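## Task

Cell paused. Log: 02:52:04 MOVER delid M06 (N2), lid to LP2: done; 02:52:31 MOVER delid M09 (N3), lid to LP1: done; 02:52:58 MOVER delid N06 (N1), lid to LP4: done; 02:54:40 DISPENSER error, run aborted; 02:54:55 AUTO-RECOVER relid LP1 to N2: done; 02:55:20 AUTO-RECOVER relid LP4 to N3: done; 02:55:51 AUTO-RECOVER stopped by watchdog. Lids carry no labels, so the log alone says which lid belongs to which plate. Seat every plate's own lid fully on it, with each plate left at its original nest, then press CONTINUE. If the log disagrees with what the cameras show, press CALL instead and leave every plate and lid where it began. Pressing RETRY, CONTINUE or SKIP fails the job if the gripper holds labware, or if any plate at a nest is not seated in it, or any lid there is not seated on a plate. Anything kept in place only by the robot does not count; release everything and move away at the end (resting on the panel housing, the CALL key or the needed key is still clear).

## Robot and tools

ROBOT. One arm: a FANUC CRX-5iA with a Robotiq 2F-140 two-finger gripper. The fingers extend along the gripper's +z axis and close along its y axis. The reported hand point sits between the pads when shut; closed fingertips reach about 33 mm past it, open ones about 9 mm. While closing, the tips travel roughly 24 mm further from the arm, so keep that clearance above surfaces.

SCENE FRAME. Origin on the table top under the arm base, +z up, +x toward the operator panel, +y to the left when looking along +x. Deck labels name nests (N) and lid parks (LP) in no fixed order. The panel keys, left to right as you face them: RETRY (white), CONTINUE (green), SKIP (yellow), CALL (blue). A key is pressed by pushing until it latches. RETRY, CONTINUE and SKIP end the job the moment one goes down; after CALL the job ends once the robot stops. A wrong or premature go key is normally worse than none.

THE 9-NUMBER ROW (one list, one arm): dx, dy, dz, rx, ry, rz, position, force_limit, speed, each in [-1, 1]. The first six are an offset, not a pose: expressed in the gripper's own axes and counted from the gripper pose shown in the latest result that reports it (or, for a second or later call within one reply, from wherever the hand is when that call begins). 1.0 equals 0.6 m of travel or 180 degrees; rx, ry, rz form one rotation vector. Every row in a list is measured from that same start, never from the row before. All zeros drives the hand back to that start; it is not a pause. The last three are absolute gripper settings: position +1 fully open (140 mm), pads touch near -0.8, -1 closes until blocked; force_limit about 14 N at -1, 60 N at 0, 107 N at +1; speed of the gap about 30, 140, 250 mm/s at -1, 0, +1.

TOOLS.
- execute_actions: actions holds at most one item. {"actions": []} only reports state. With rows (1 to 15 rows) and steps (1 to 15, default 15, each 1/30 s), each row lasts one step and the final row repeats. Without rows, steps up to 300 is a wait counted from the previous result, including your reply time. pictures (true/false) toggles camera images.
- move: target is one row as above; speed is the path's top speed in m/s, 0.002 to 0.5 (default 0.25), turning capped at twice that in rad/s. Straight path lasting 0.5 to 10 s; a longer one is cut off early. It does not avoid obstacles, and the hand may lag, drift or overshoot the speed, notably near full reach. Finger values are sent at the start.
- wait: seconds 0 to 10; robot gets nothing new.
- zoom_image: camera is cam_high (672x504), cam_low (672x504) or cam_wrist (616x616 fisheye); region [x0, y0, x1, y1] in pixels from the top-left, at most 504 by 504.
- read_manual: licence texts only.
- finished_scene: scene is the current scene number; irreversible.

MOTION LIMITS. Each step the commanded pose is clipped to within 70 mm and 16 degrees of the measured one; position wins over orientation when both cannot be met. After an action the arm continues only to the last clipped pose, so read the reported pose and send the remainder. The simulation keeps running while you think and write.

RESULTS. The state line gives end_effector_position (m) and end_effector_quat_wxyz in the scene frame; it may be off somewhat at long reach. Joint positions follow URDF order. object_status: 0 moving, 1 blocked while opening, 2 blocked while closing (a grip), 3 at the requested spot or pads touching. To grip, send position -1 and confirm 2. position_measured is in counts: 3 open, 230 pads touching. To squeeze harder during a grip, raise force_limit and change position by at least 0.01. "Hand target" is where the controller is heading. HELD marks steps where the clearance check withheld your command; "pose unreachable" means it altered or blocked it. The move line reports done, off_target, moving, held or fault, plus limits (paced = pose clipped; held = some steps blocked, after which the arm may lurch fast) and distance to target. Flange force is the estimated outside load, noisy and including held weight. MOTOR HOT warns of overheating; OVER-TEMPERATURE FAULT means brakes set until cooled.

AVOID. The arm is stiff: a few millimetres past contact with something firm can trip a fault. Contact torque at a joint's limit (147 N m for waist, shoulder, elbow; 36.8 N m for the wrist joints, held weight included) or 150 N outside force halts the arm for 10 s and drops the rest of the call; the press persists until you back off. Approach contacts slowly, since faster touches hit harder. Never knock or set anything off the table, and avoid drops, slips and slams.

Each tool is called after "Request:" as name(argument=value, ...), one argument or row to a line, values as JSON.

## Session

Request:
execute_actions(
  actions=[],
)

Scene clock: 0.00 s of 9600.00 s.
end_effector_position=(+0.8724, +0.4897, +0.1900) position_measured=3 object_status=3 end_effector_quat_wxyz=(-0.236, +0.878, -0.416, -0.006)
Joint positions: [ 0.233  0.601  0.956 -1.322 -1.159  0.645]
Joint velocities: [-0.     0.001 -0.     0.     0.    -0.001]
Flange force (N, the push that the arm receives, along the gripper's own x y z axes): no reading
Hand target: +0.872, +0.490, +0.190; -0.236, +0.878, -0.416, -0.006

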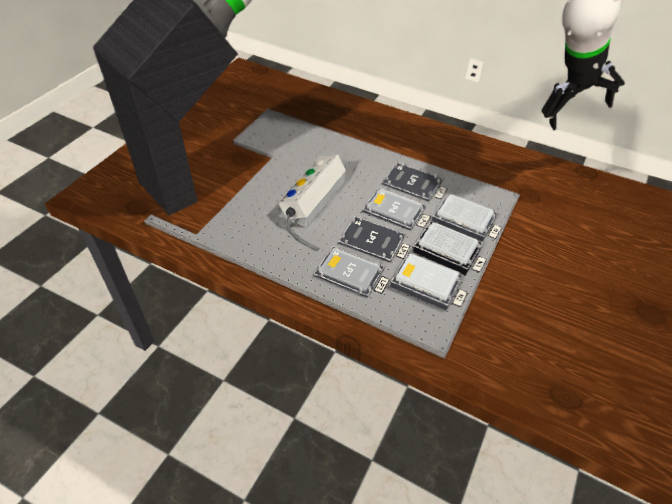

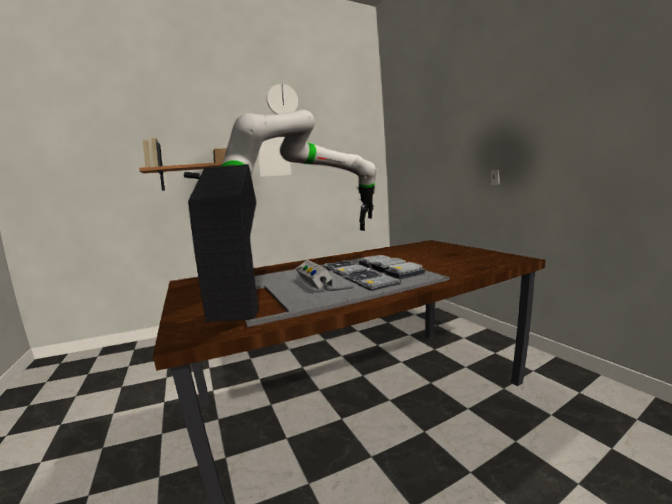

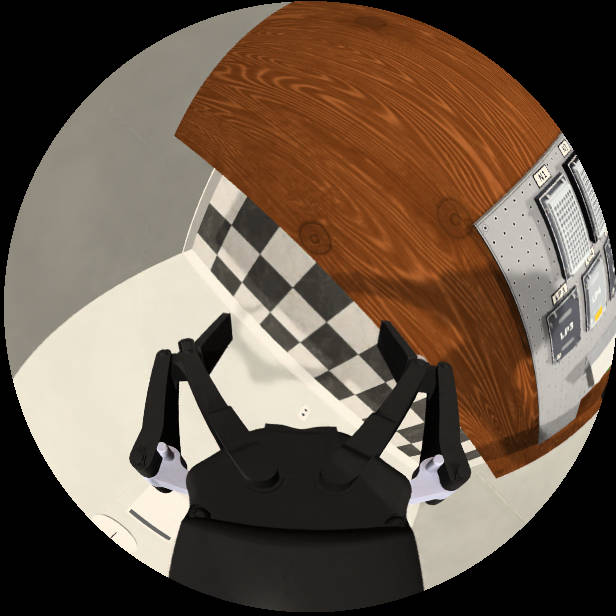

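Request:
zoom_image(
  camera="cam_high",
  region=[260, 140, 520, 340],
)

Region (260, 140, 520, 340) of cam_high's 672x504 image, scaled by 1.938, with more detail than that image has; it fills the top 388 rows of this view, and the rest is white.

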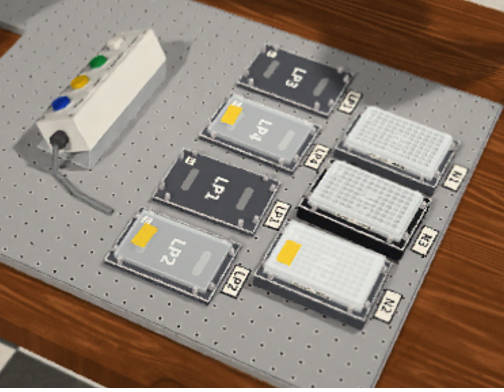

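Request:
move(
  target=[-0.045,0.99,-0.547,-0.157,0.004,-0.277,-1,0,0],
)

Scene clock: 7.23 s of 9600.00 s.
end_effector_position=(+0.3598, +0.0488, +0.2427) position_measured=233 object_status=3 end_effector_quat_wxyz=(+0.000, +1.000, +0.001, +0.001)
Joint positions: [-0.17   0.125 -0.549 -1.154 -1.201  2.532]
Joint velocities: [-0.     0.    -0.    -0.001 -0.003  0.003]
Flange force (N, the push that the arm receives, along the gripper's own x y z axes): [-0.9 7.4 -2.9]
Hand target: +0.360, +0.049, +0.243; -0.000, +1.000, +0.001, +0.001
Off the commanded pose: 0.002 m, 0 deg.
After step 90, 1.10 s passed at rest.
move: done

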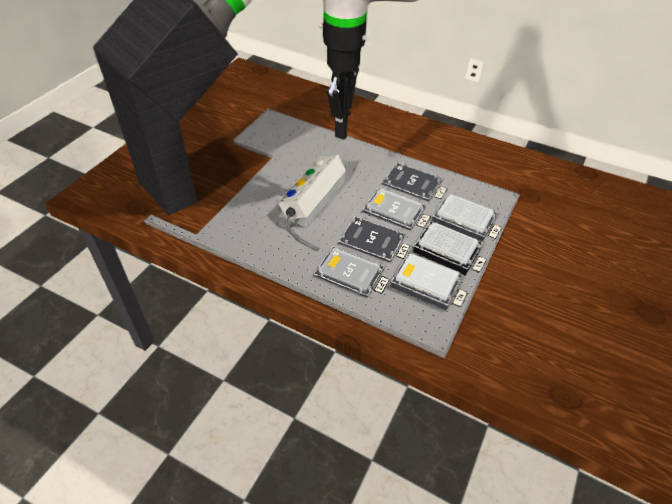

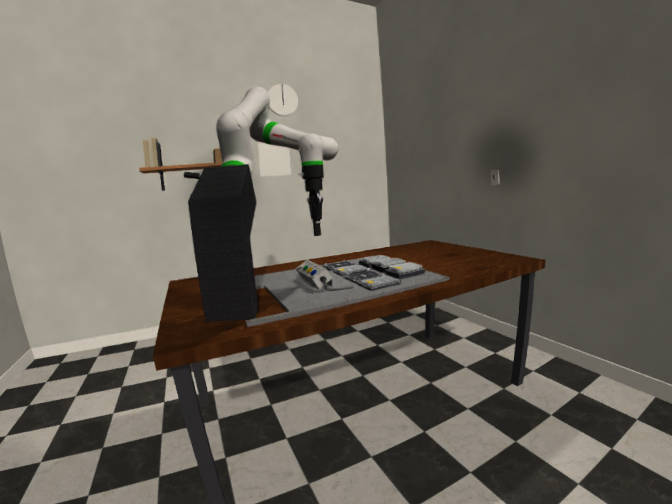

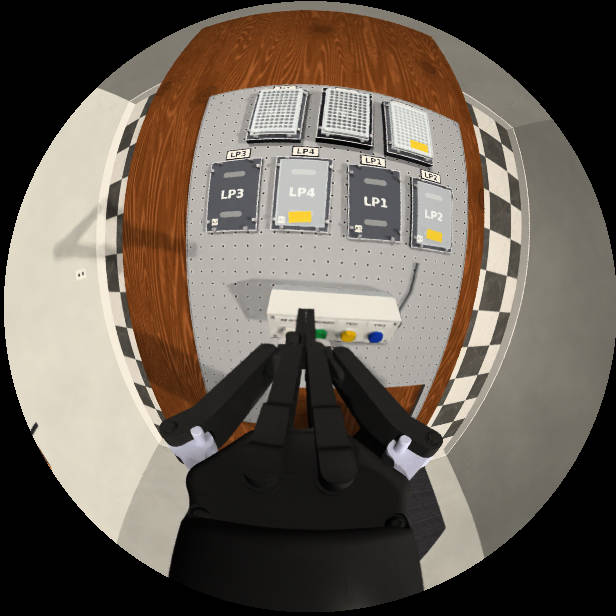

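Request:
move(
  target=[-0.2,0.215,0.14,0,0,0,-1,0,0],
)

Scene clock: 10.07 s of 9600.00 s.
end_effector_position=(+0.2414, -0.0811, +0.1586) position_measured=233 object_status=3 end_effector_quat_wxyz=(+0.000, +1.000, +0.001, +0.002)
Joint positions: [-0.305  0.716 -0.597 -1.344 -1.064  3.23 ]
Joint velocities: [ 0.    -0.001  0.    -0.001  0.001  0.002]
Flange force (N, the push that the arm receives, along the gripper's own x y z axes): [-4.6 4.0 0.2]
Hand target: +0.241, -0.081, +0.159; -0.000, +1.000, +0.001, +0.002
Off the commanded pose: 0.001 m, 0 deg.
move: done

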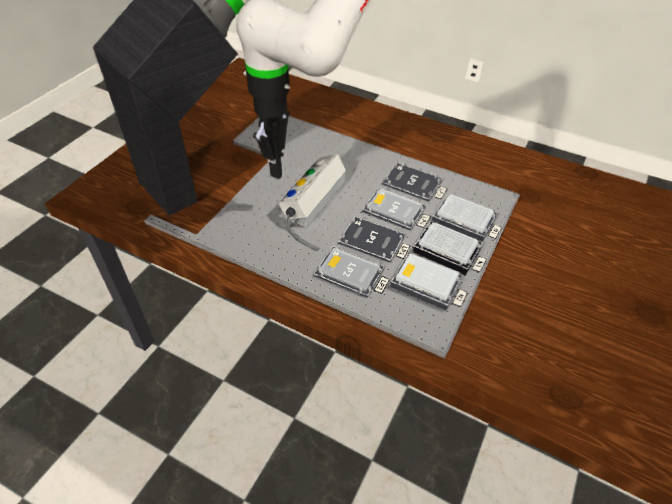

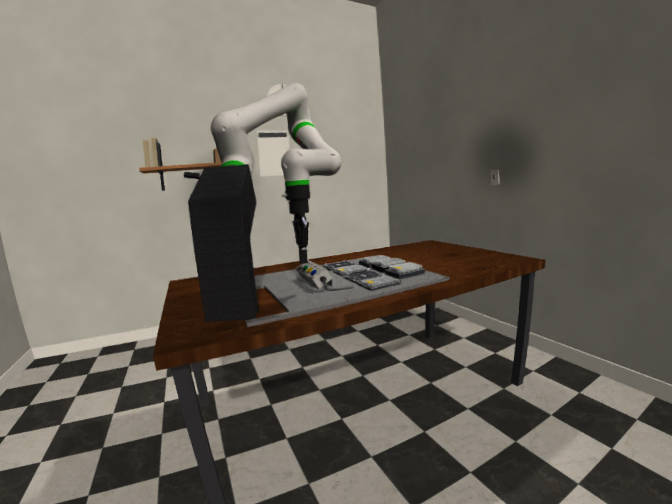

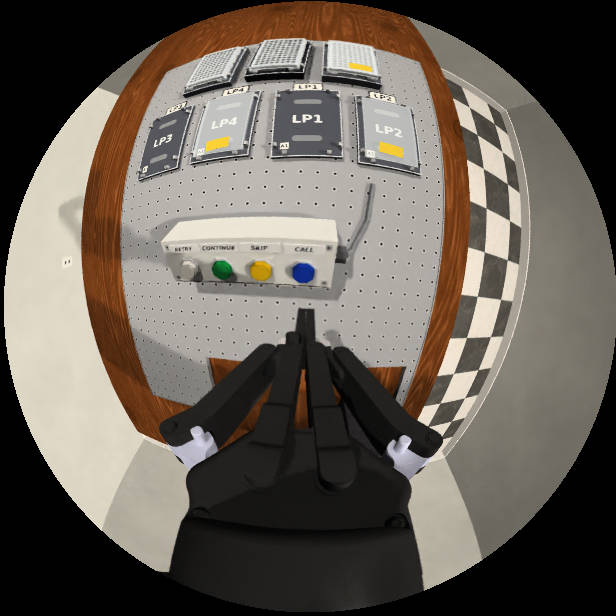

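Request:
move(
  target=[0.025,-0.005,0.06,0,0,0,-1,0,0],
  speed=0.08,
)

Request:
zoom_image(
  camera="cam_low",
  region=[270, 230, 370, 305],
)

Request:
zoom_image(
  camera="cam_high",
  region=[240, 130, 370, 240],
)

Scene clock: 13.97 s of 9600.00 s.
end_effector_position=(+0.2566, -0.0781, +0.1226) position_measured=233 object_status=3 end_effector_quat_wxyz=(-0.000, +1.000, +0.001, +0.002)
Joint positions: [-0.212  0.756 -0.559 -1.432 -1.04   3.227]
Joint velocities: [ 0.     0.002  0.    -0.    -0.001  0.   ]
Flange force (N, the push that the arm receives, along the gripper's own x y z axes): [-3.1 2.2 -1.3]
Hand target: +0.257, -0.078, +0.123; -0.000, +1.000, +0.001, +0.002
Off the commanded pose: 0.000 m, 0 deg.
After step 90, 0.10 s passed at rest.
move: done

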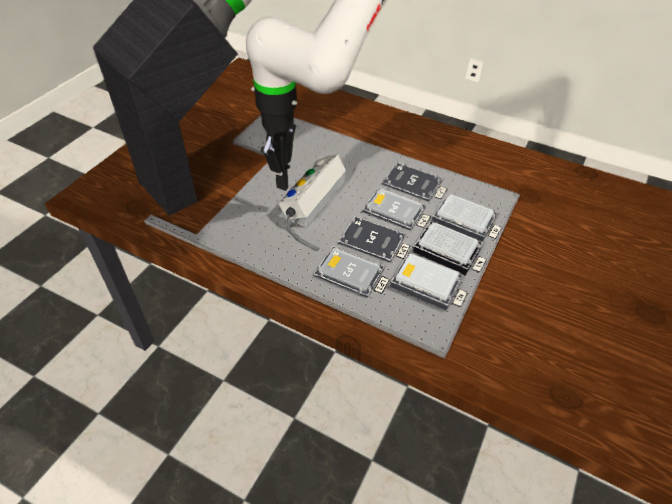

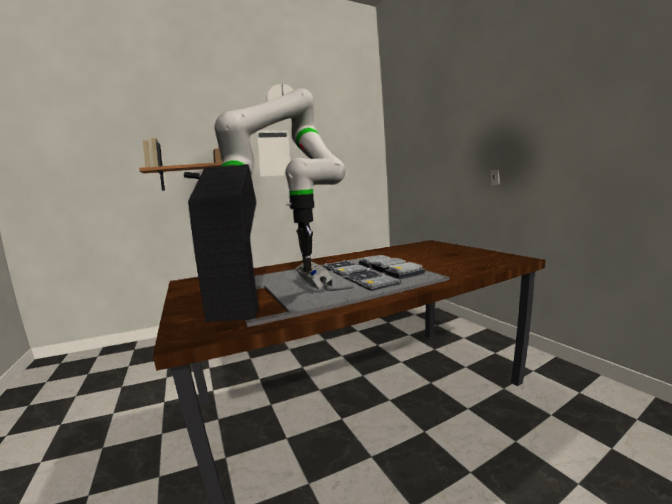

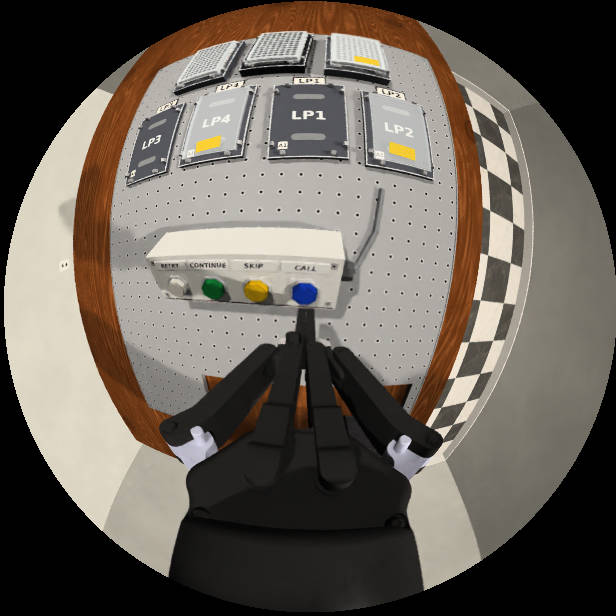

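Region (270, 230, 370, 305) of cam_low's 672x504 image, scaled by 5.040, with more detail than that image has; it fills the top 378 rows of this view, and the rest is white.

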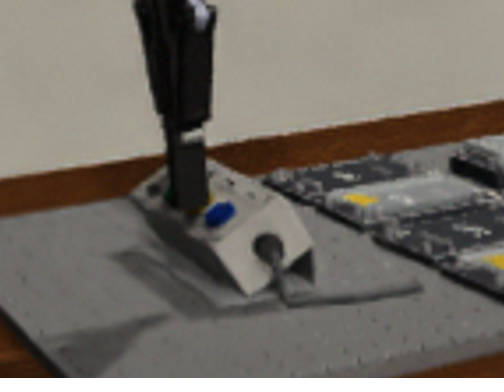

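Region (240, 130, 370, 240) of cam_high's 672x504 image, scaled by 3.877, with more detail than that image has; it fills the top 426 rows of this view, and the rest is white.

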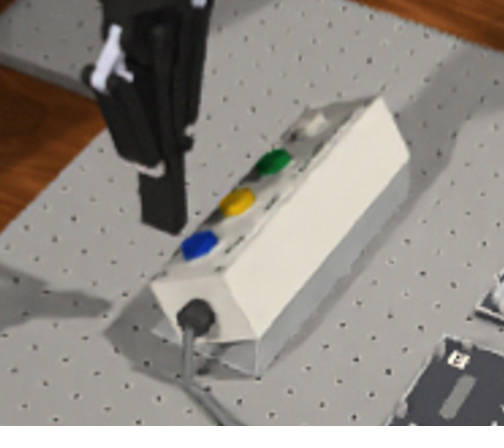

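Request:
move(
  target=[0.015,0,0.012,0,0,0,-1,0,0],
  speed=0.02,
)

Request:
zoom_image(
  camera="cam_high",
  region=[240, 130, 370, 240],
)

Scene clock: 16.03 s of 9600.00 s.
end_effector_position=(+0.2656, -0.0781, +0.1154) position_measured=233 object_status=3 end_effector_quat_wxyz=(-0.000, +1.000, +0.001, +0.002)
Joint positions: [-0.189  0.759 -0.539 -1.444 -1.037  3.206]
Joint velocities: [-0.     0.    -0.     0.001  0.001 -0.002]
Flange force (N, the push that the arm receives, along the gripper's own x y z axes): [-4.6 2.0 -1.7]
Hand target: +0.266, -0.078, +0.115; -0.000, +1.000, +0.001, +0.002
Off the commanded pose: 0.000 m, 0 deg.
move: done

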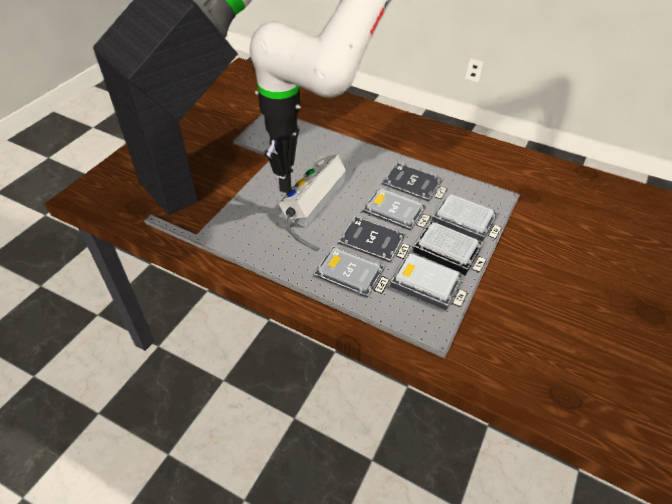

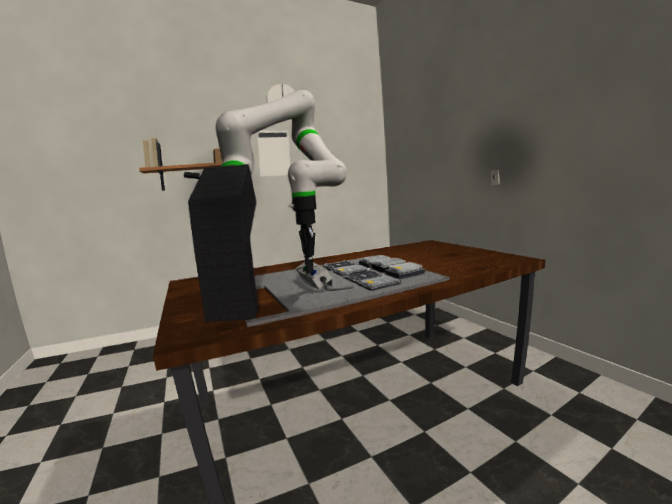

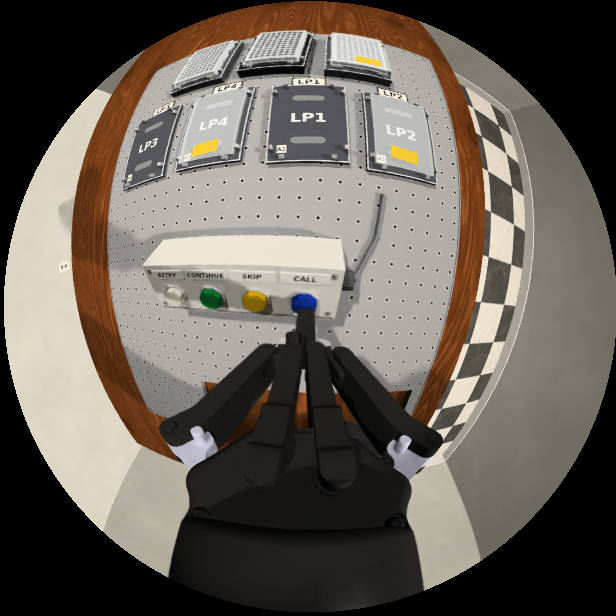

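Region (240, 130, 370, 240) of cam_high's 672x504 image, scaled by 3.877, with more detail than that image has; it fills the top 426 rows of this view, and the rest is white.

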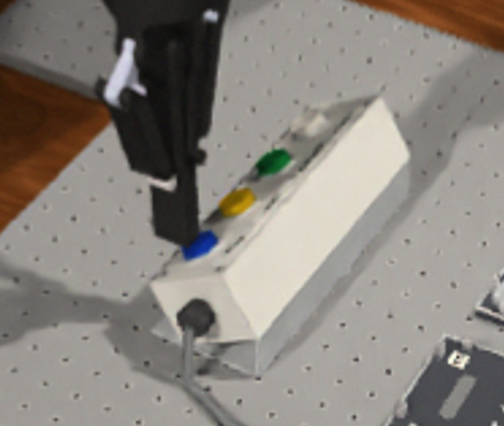

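Nearly touching.

Request:
move(
  target=[0.008,0,0.002,0,0,0,-1,0,0],
  speed=0.01,
)

Request:
zoom_image(
  camera="cam_high",
  region=[240, 130, 370, 240],
)

Scene clock: 17.80 s of 9600.00 s.
end_effector_position=(+0.2704, -0.0780, +0.1143) position_measured=233 object_status=3 end_effector_quat_wxyz=(-0.000, +1.000, +0.001, +0.002)
Joint positions: [-0.182  0.755 -0.531 -1.443 -1.036  3.192]
Joint velocities: [-0.     0.     0.    -0.001 -0.001  0.   ]
Flange force (N, the push that the arm receives, along the gripper's own x y z axes): [-10.0 1.5 -7.5]
Hand target: +0.270, -0.078, +0.114; -0.000, +1.000, +0.001, +0.002
Off the commanded pose: 0.000 m, 0 deg.
move: done

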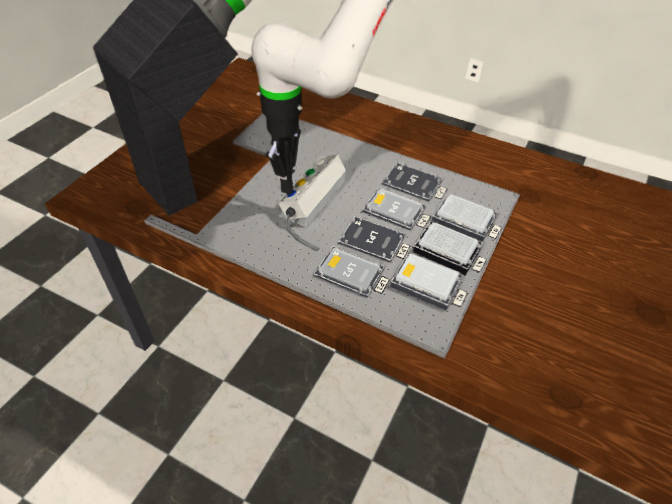

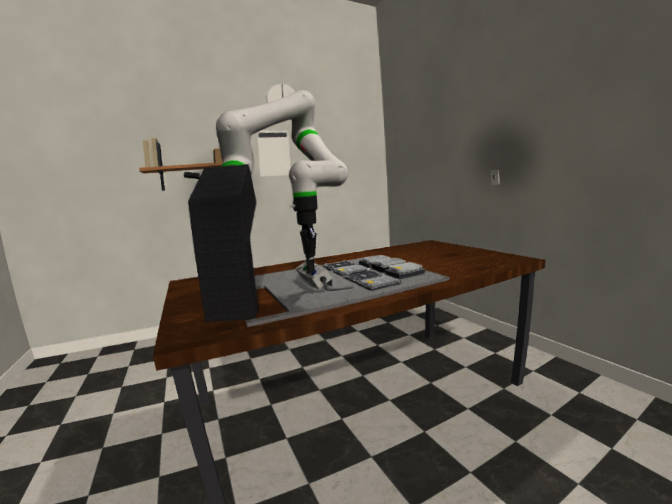

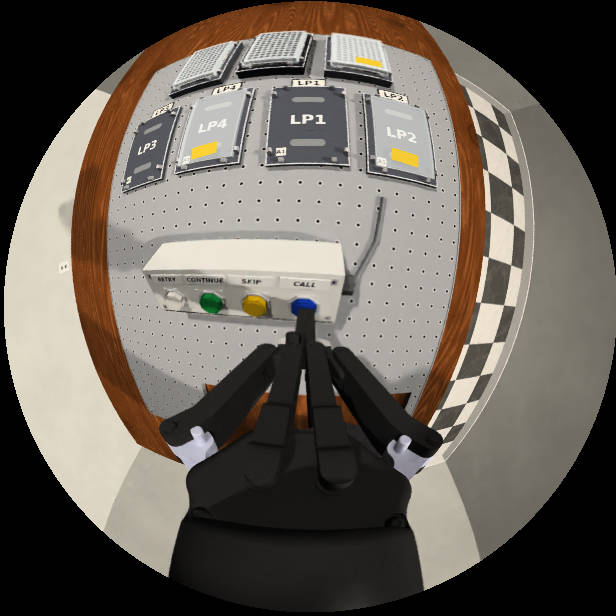

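Region (240, 130, 370, 240) of cam_high's 672x504 image, scaled by 3.877, with more detail than that image has; it fills the top 426 rows of this view, and the rest is white.

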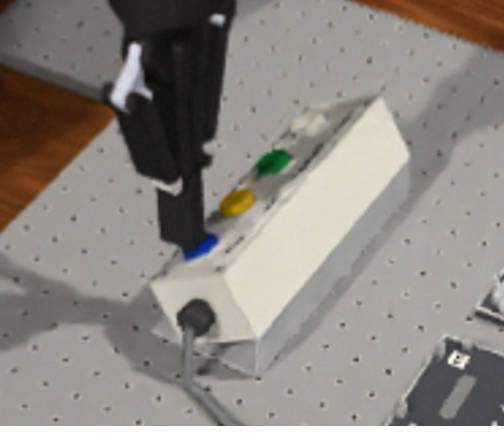

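Request:
move(
  target=[0.002,0,0.003,0,0,0,-1,0,0],
  speed=0.005,
)

Request:
move(
  target=[-0.02,0,-0.04,0,0,0,-1,0,0],
  speed=0.05,
)

Request:
zoom_image(
  camera="cam_high",
  region=[240, 130, 370, 240],
)

Scene clock: 19.90 s of 9600.00 s.
end_effector_position=(+0.2716, -0.0780, +0.1125) position_measured=233 object_status=3 end_effector_quat_wxyz=(-0.000, +1.000, +0.001, +0.002)
Joint positions: [-0.178  0.757 -0.528 -1.447 -1.035  3.19 ]
Joint velocities: [ 0.     0.     0.    -0.002 -0.002  0.003]
Flange force (N, the push that the arm receives, along the gripper's own x y z axes): [-13.0 -0.8 -40.3]
Hand target: +0.272, -0.078, +0.112; -0.000, +1.000, +0.001, +0.002
Off the commanded pose: 0.000 m, 0 deg.
move: done

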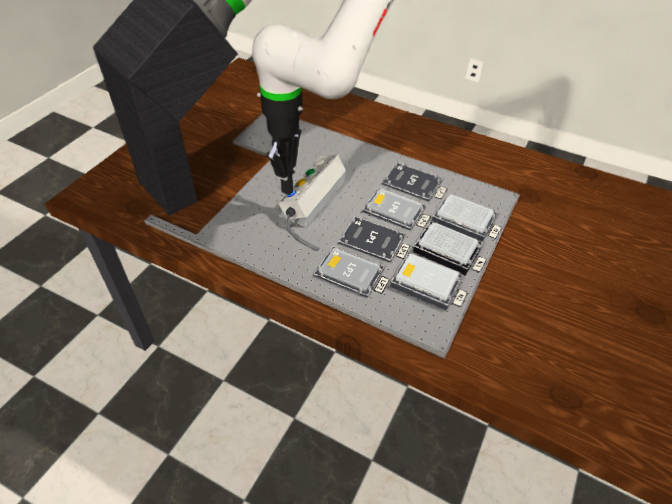

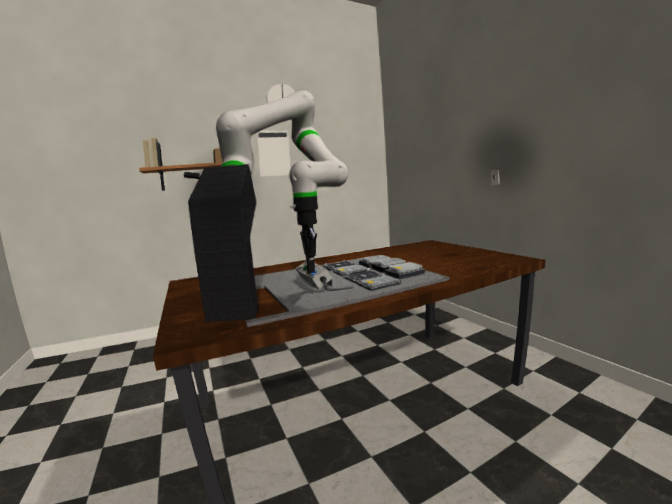

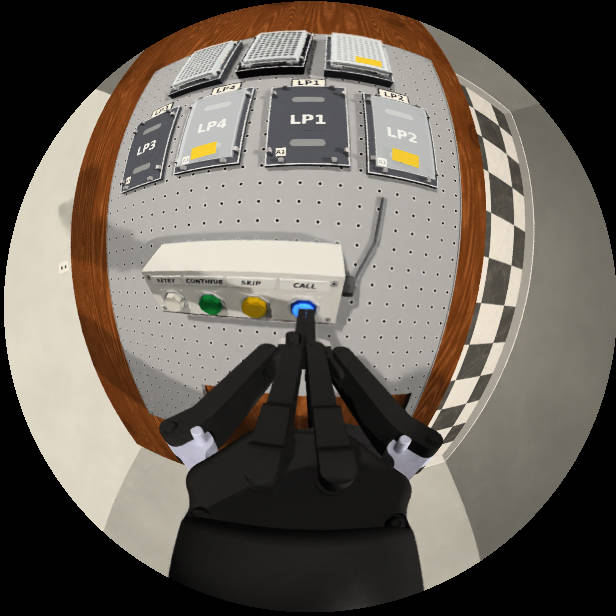

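Scene clock: 20.70 s of 9600.00 s.
end_effector_position=(+0.2595, -0.0781, +0.1364) position_measured=233 object_status=3 end_effector_quat_wxyz=(-0.000, +1.000, +0.001, +0.002)
Joint positions: [-0.236  0.727 -0.563 -1.395 -1.05   3.199]
Joint velocities: [-0.     0.    -0.     0.001  0.     0.001]
Flange force (N, the push that the arm receives, along the gripper's own x y z axes): [-3.2 0.3 -1.3]
Hand target: +0.259, -0.078, +0.136; -0.000, +1.000, +0.001, +0.002
Off the commanded pose: 0.000 m, 0 deg.
move: done

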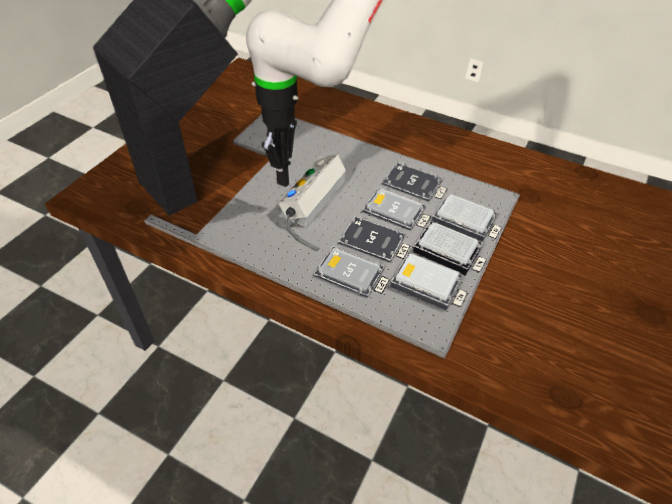

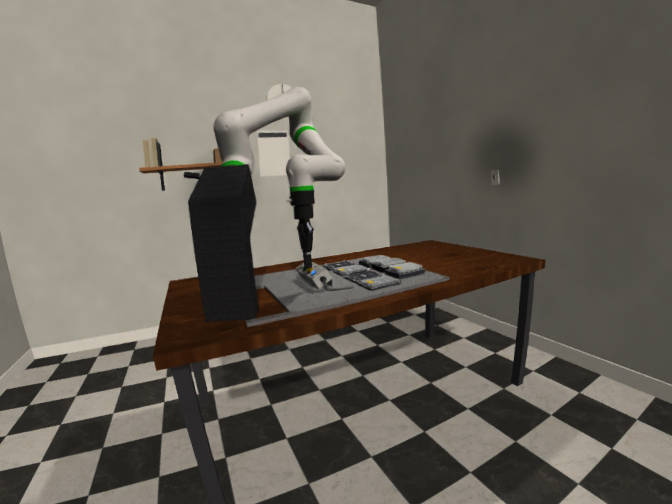

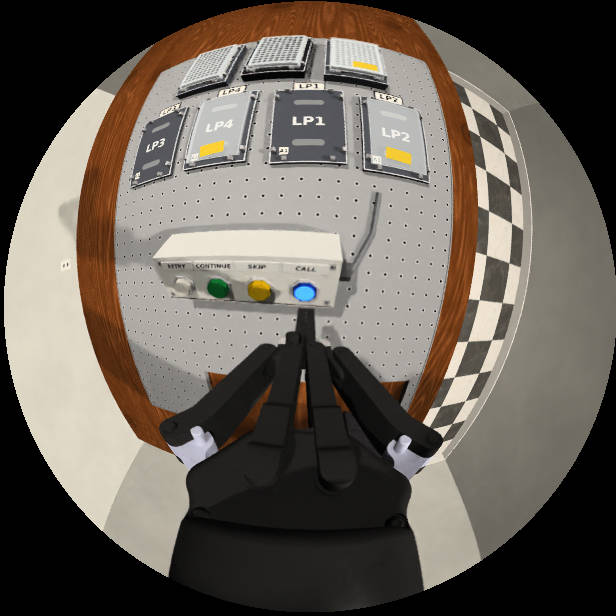

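Region (240, 130, 370, 240) of cam_high's 672x504 image, scaled by 3.877, with more detail than that image has; it fills the top 426 rows of this view, and the rest is white.

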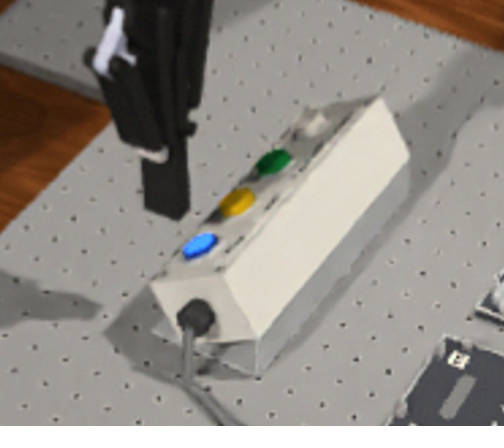

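Request:
finished_scene(
  scene=1,
)

The scene is finished: the task was done.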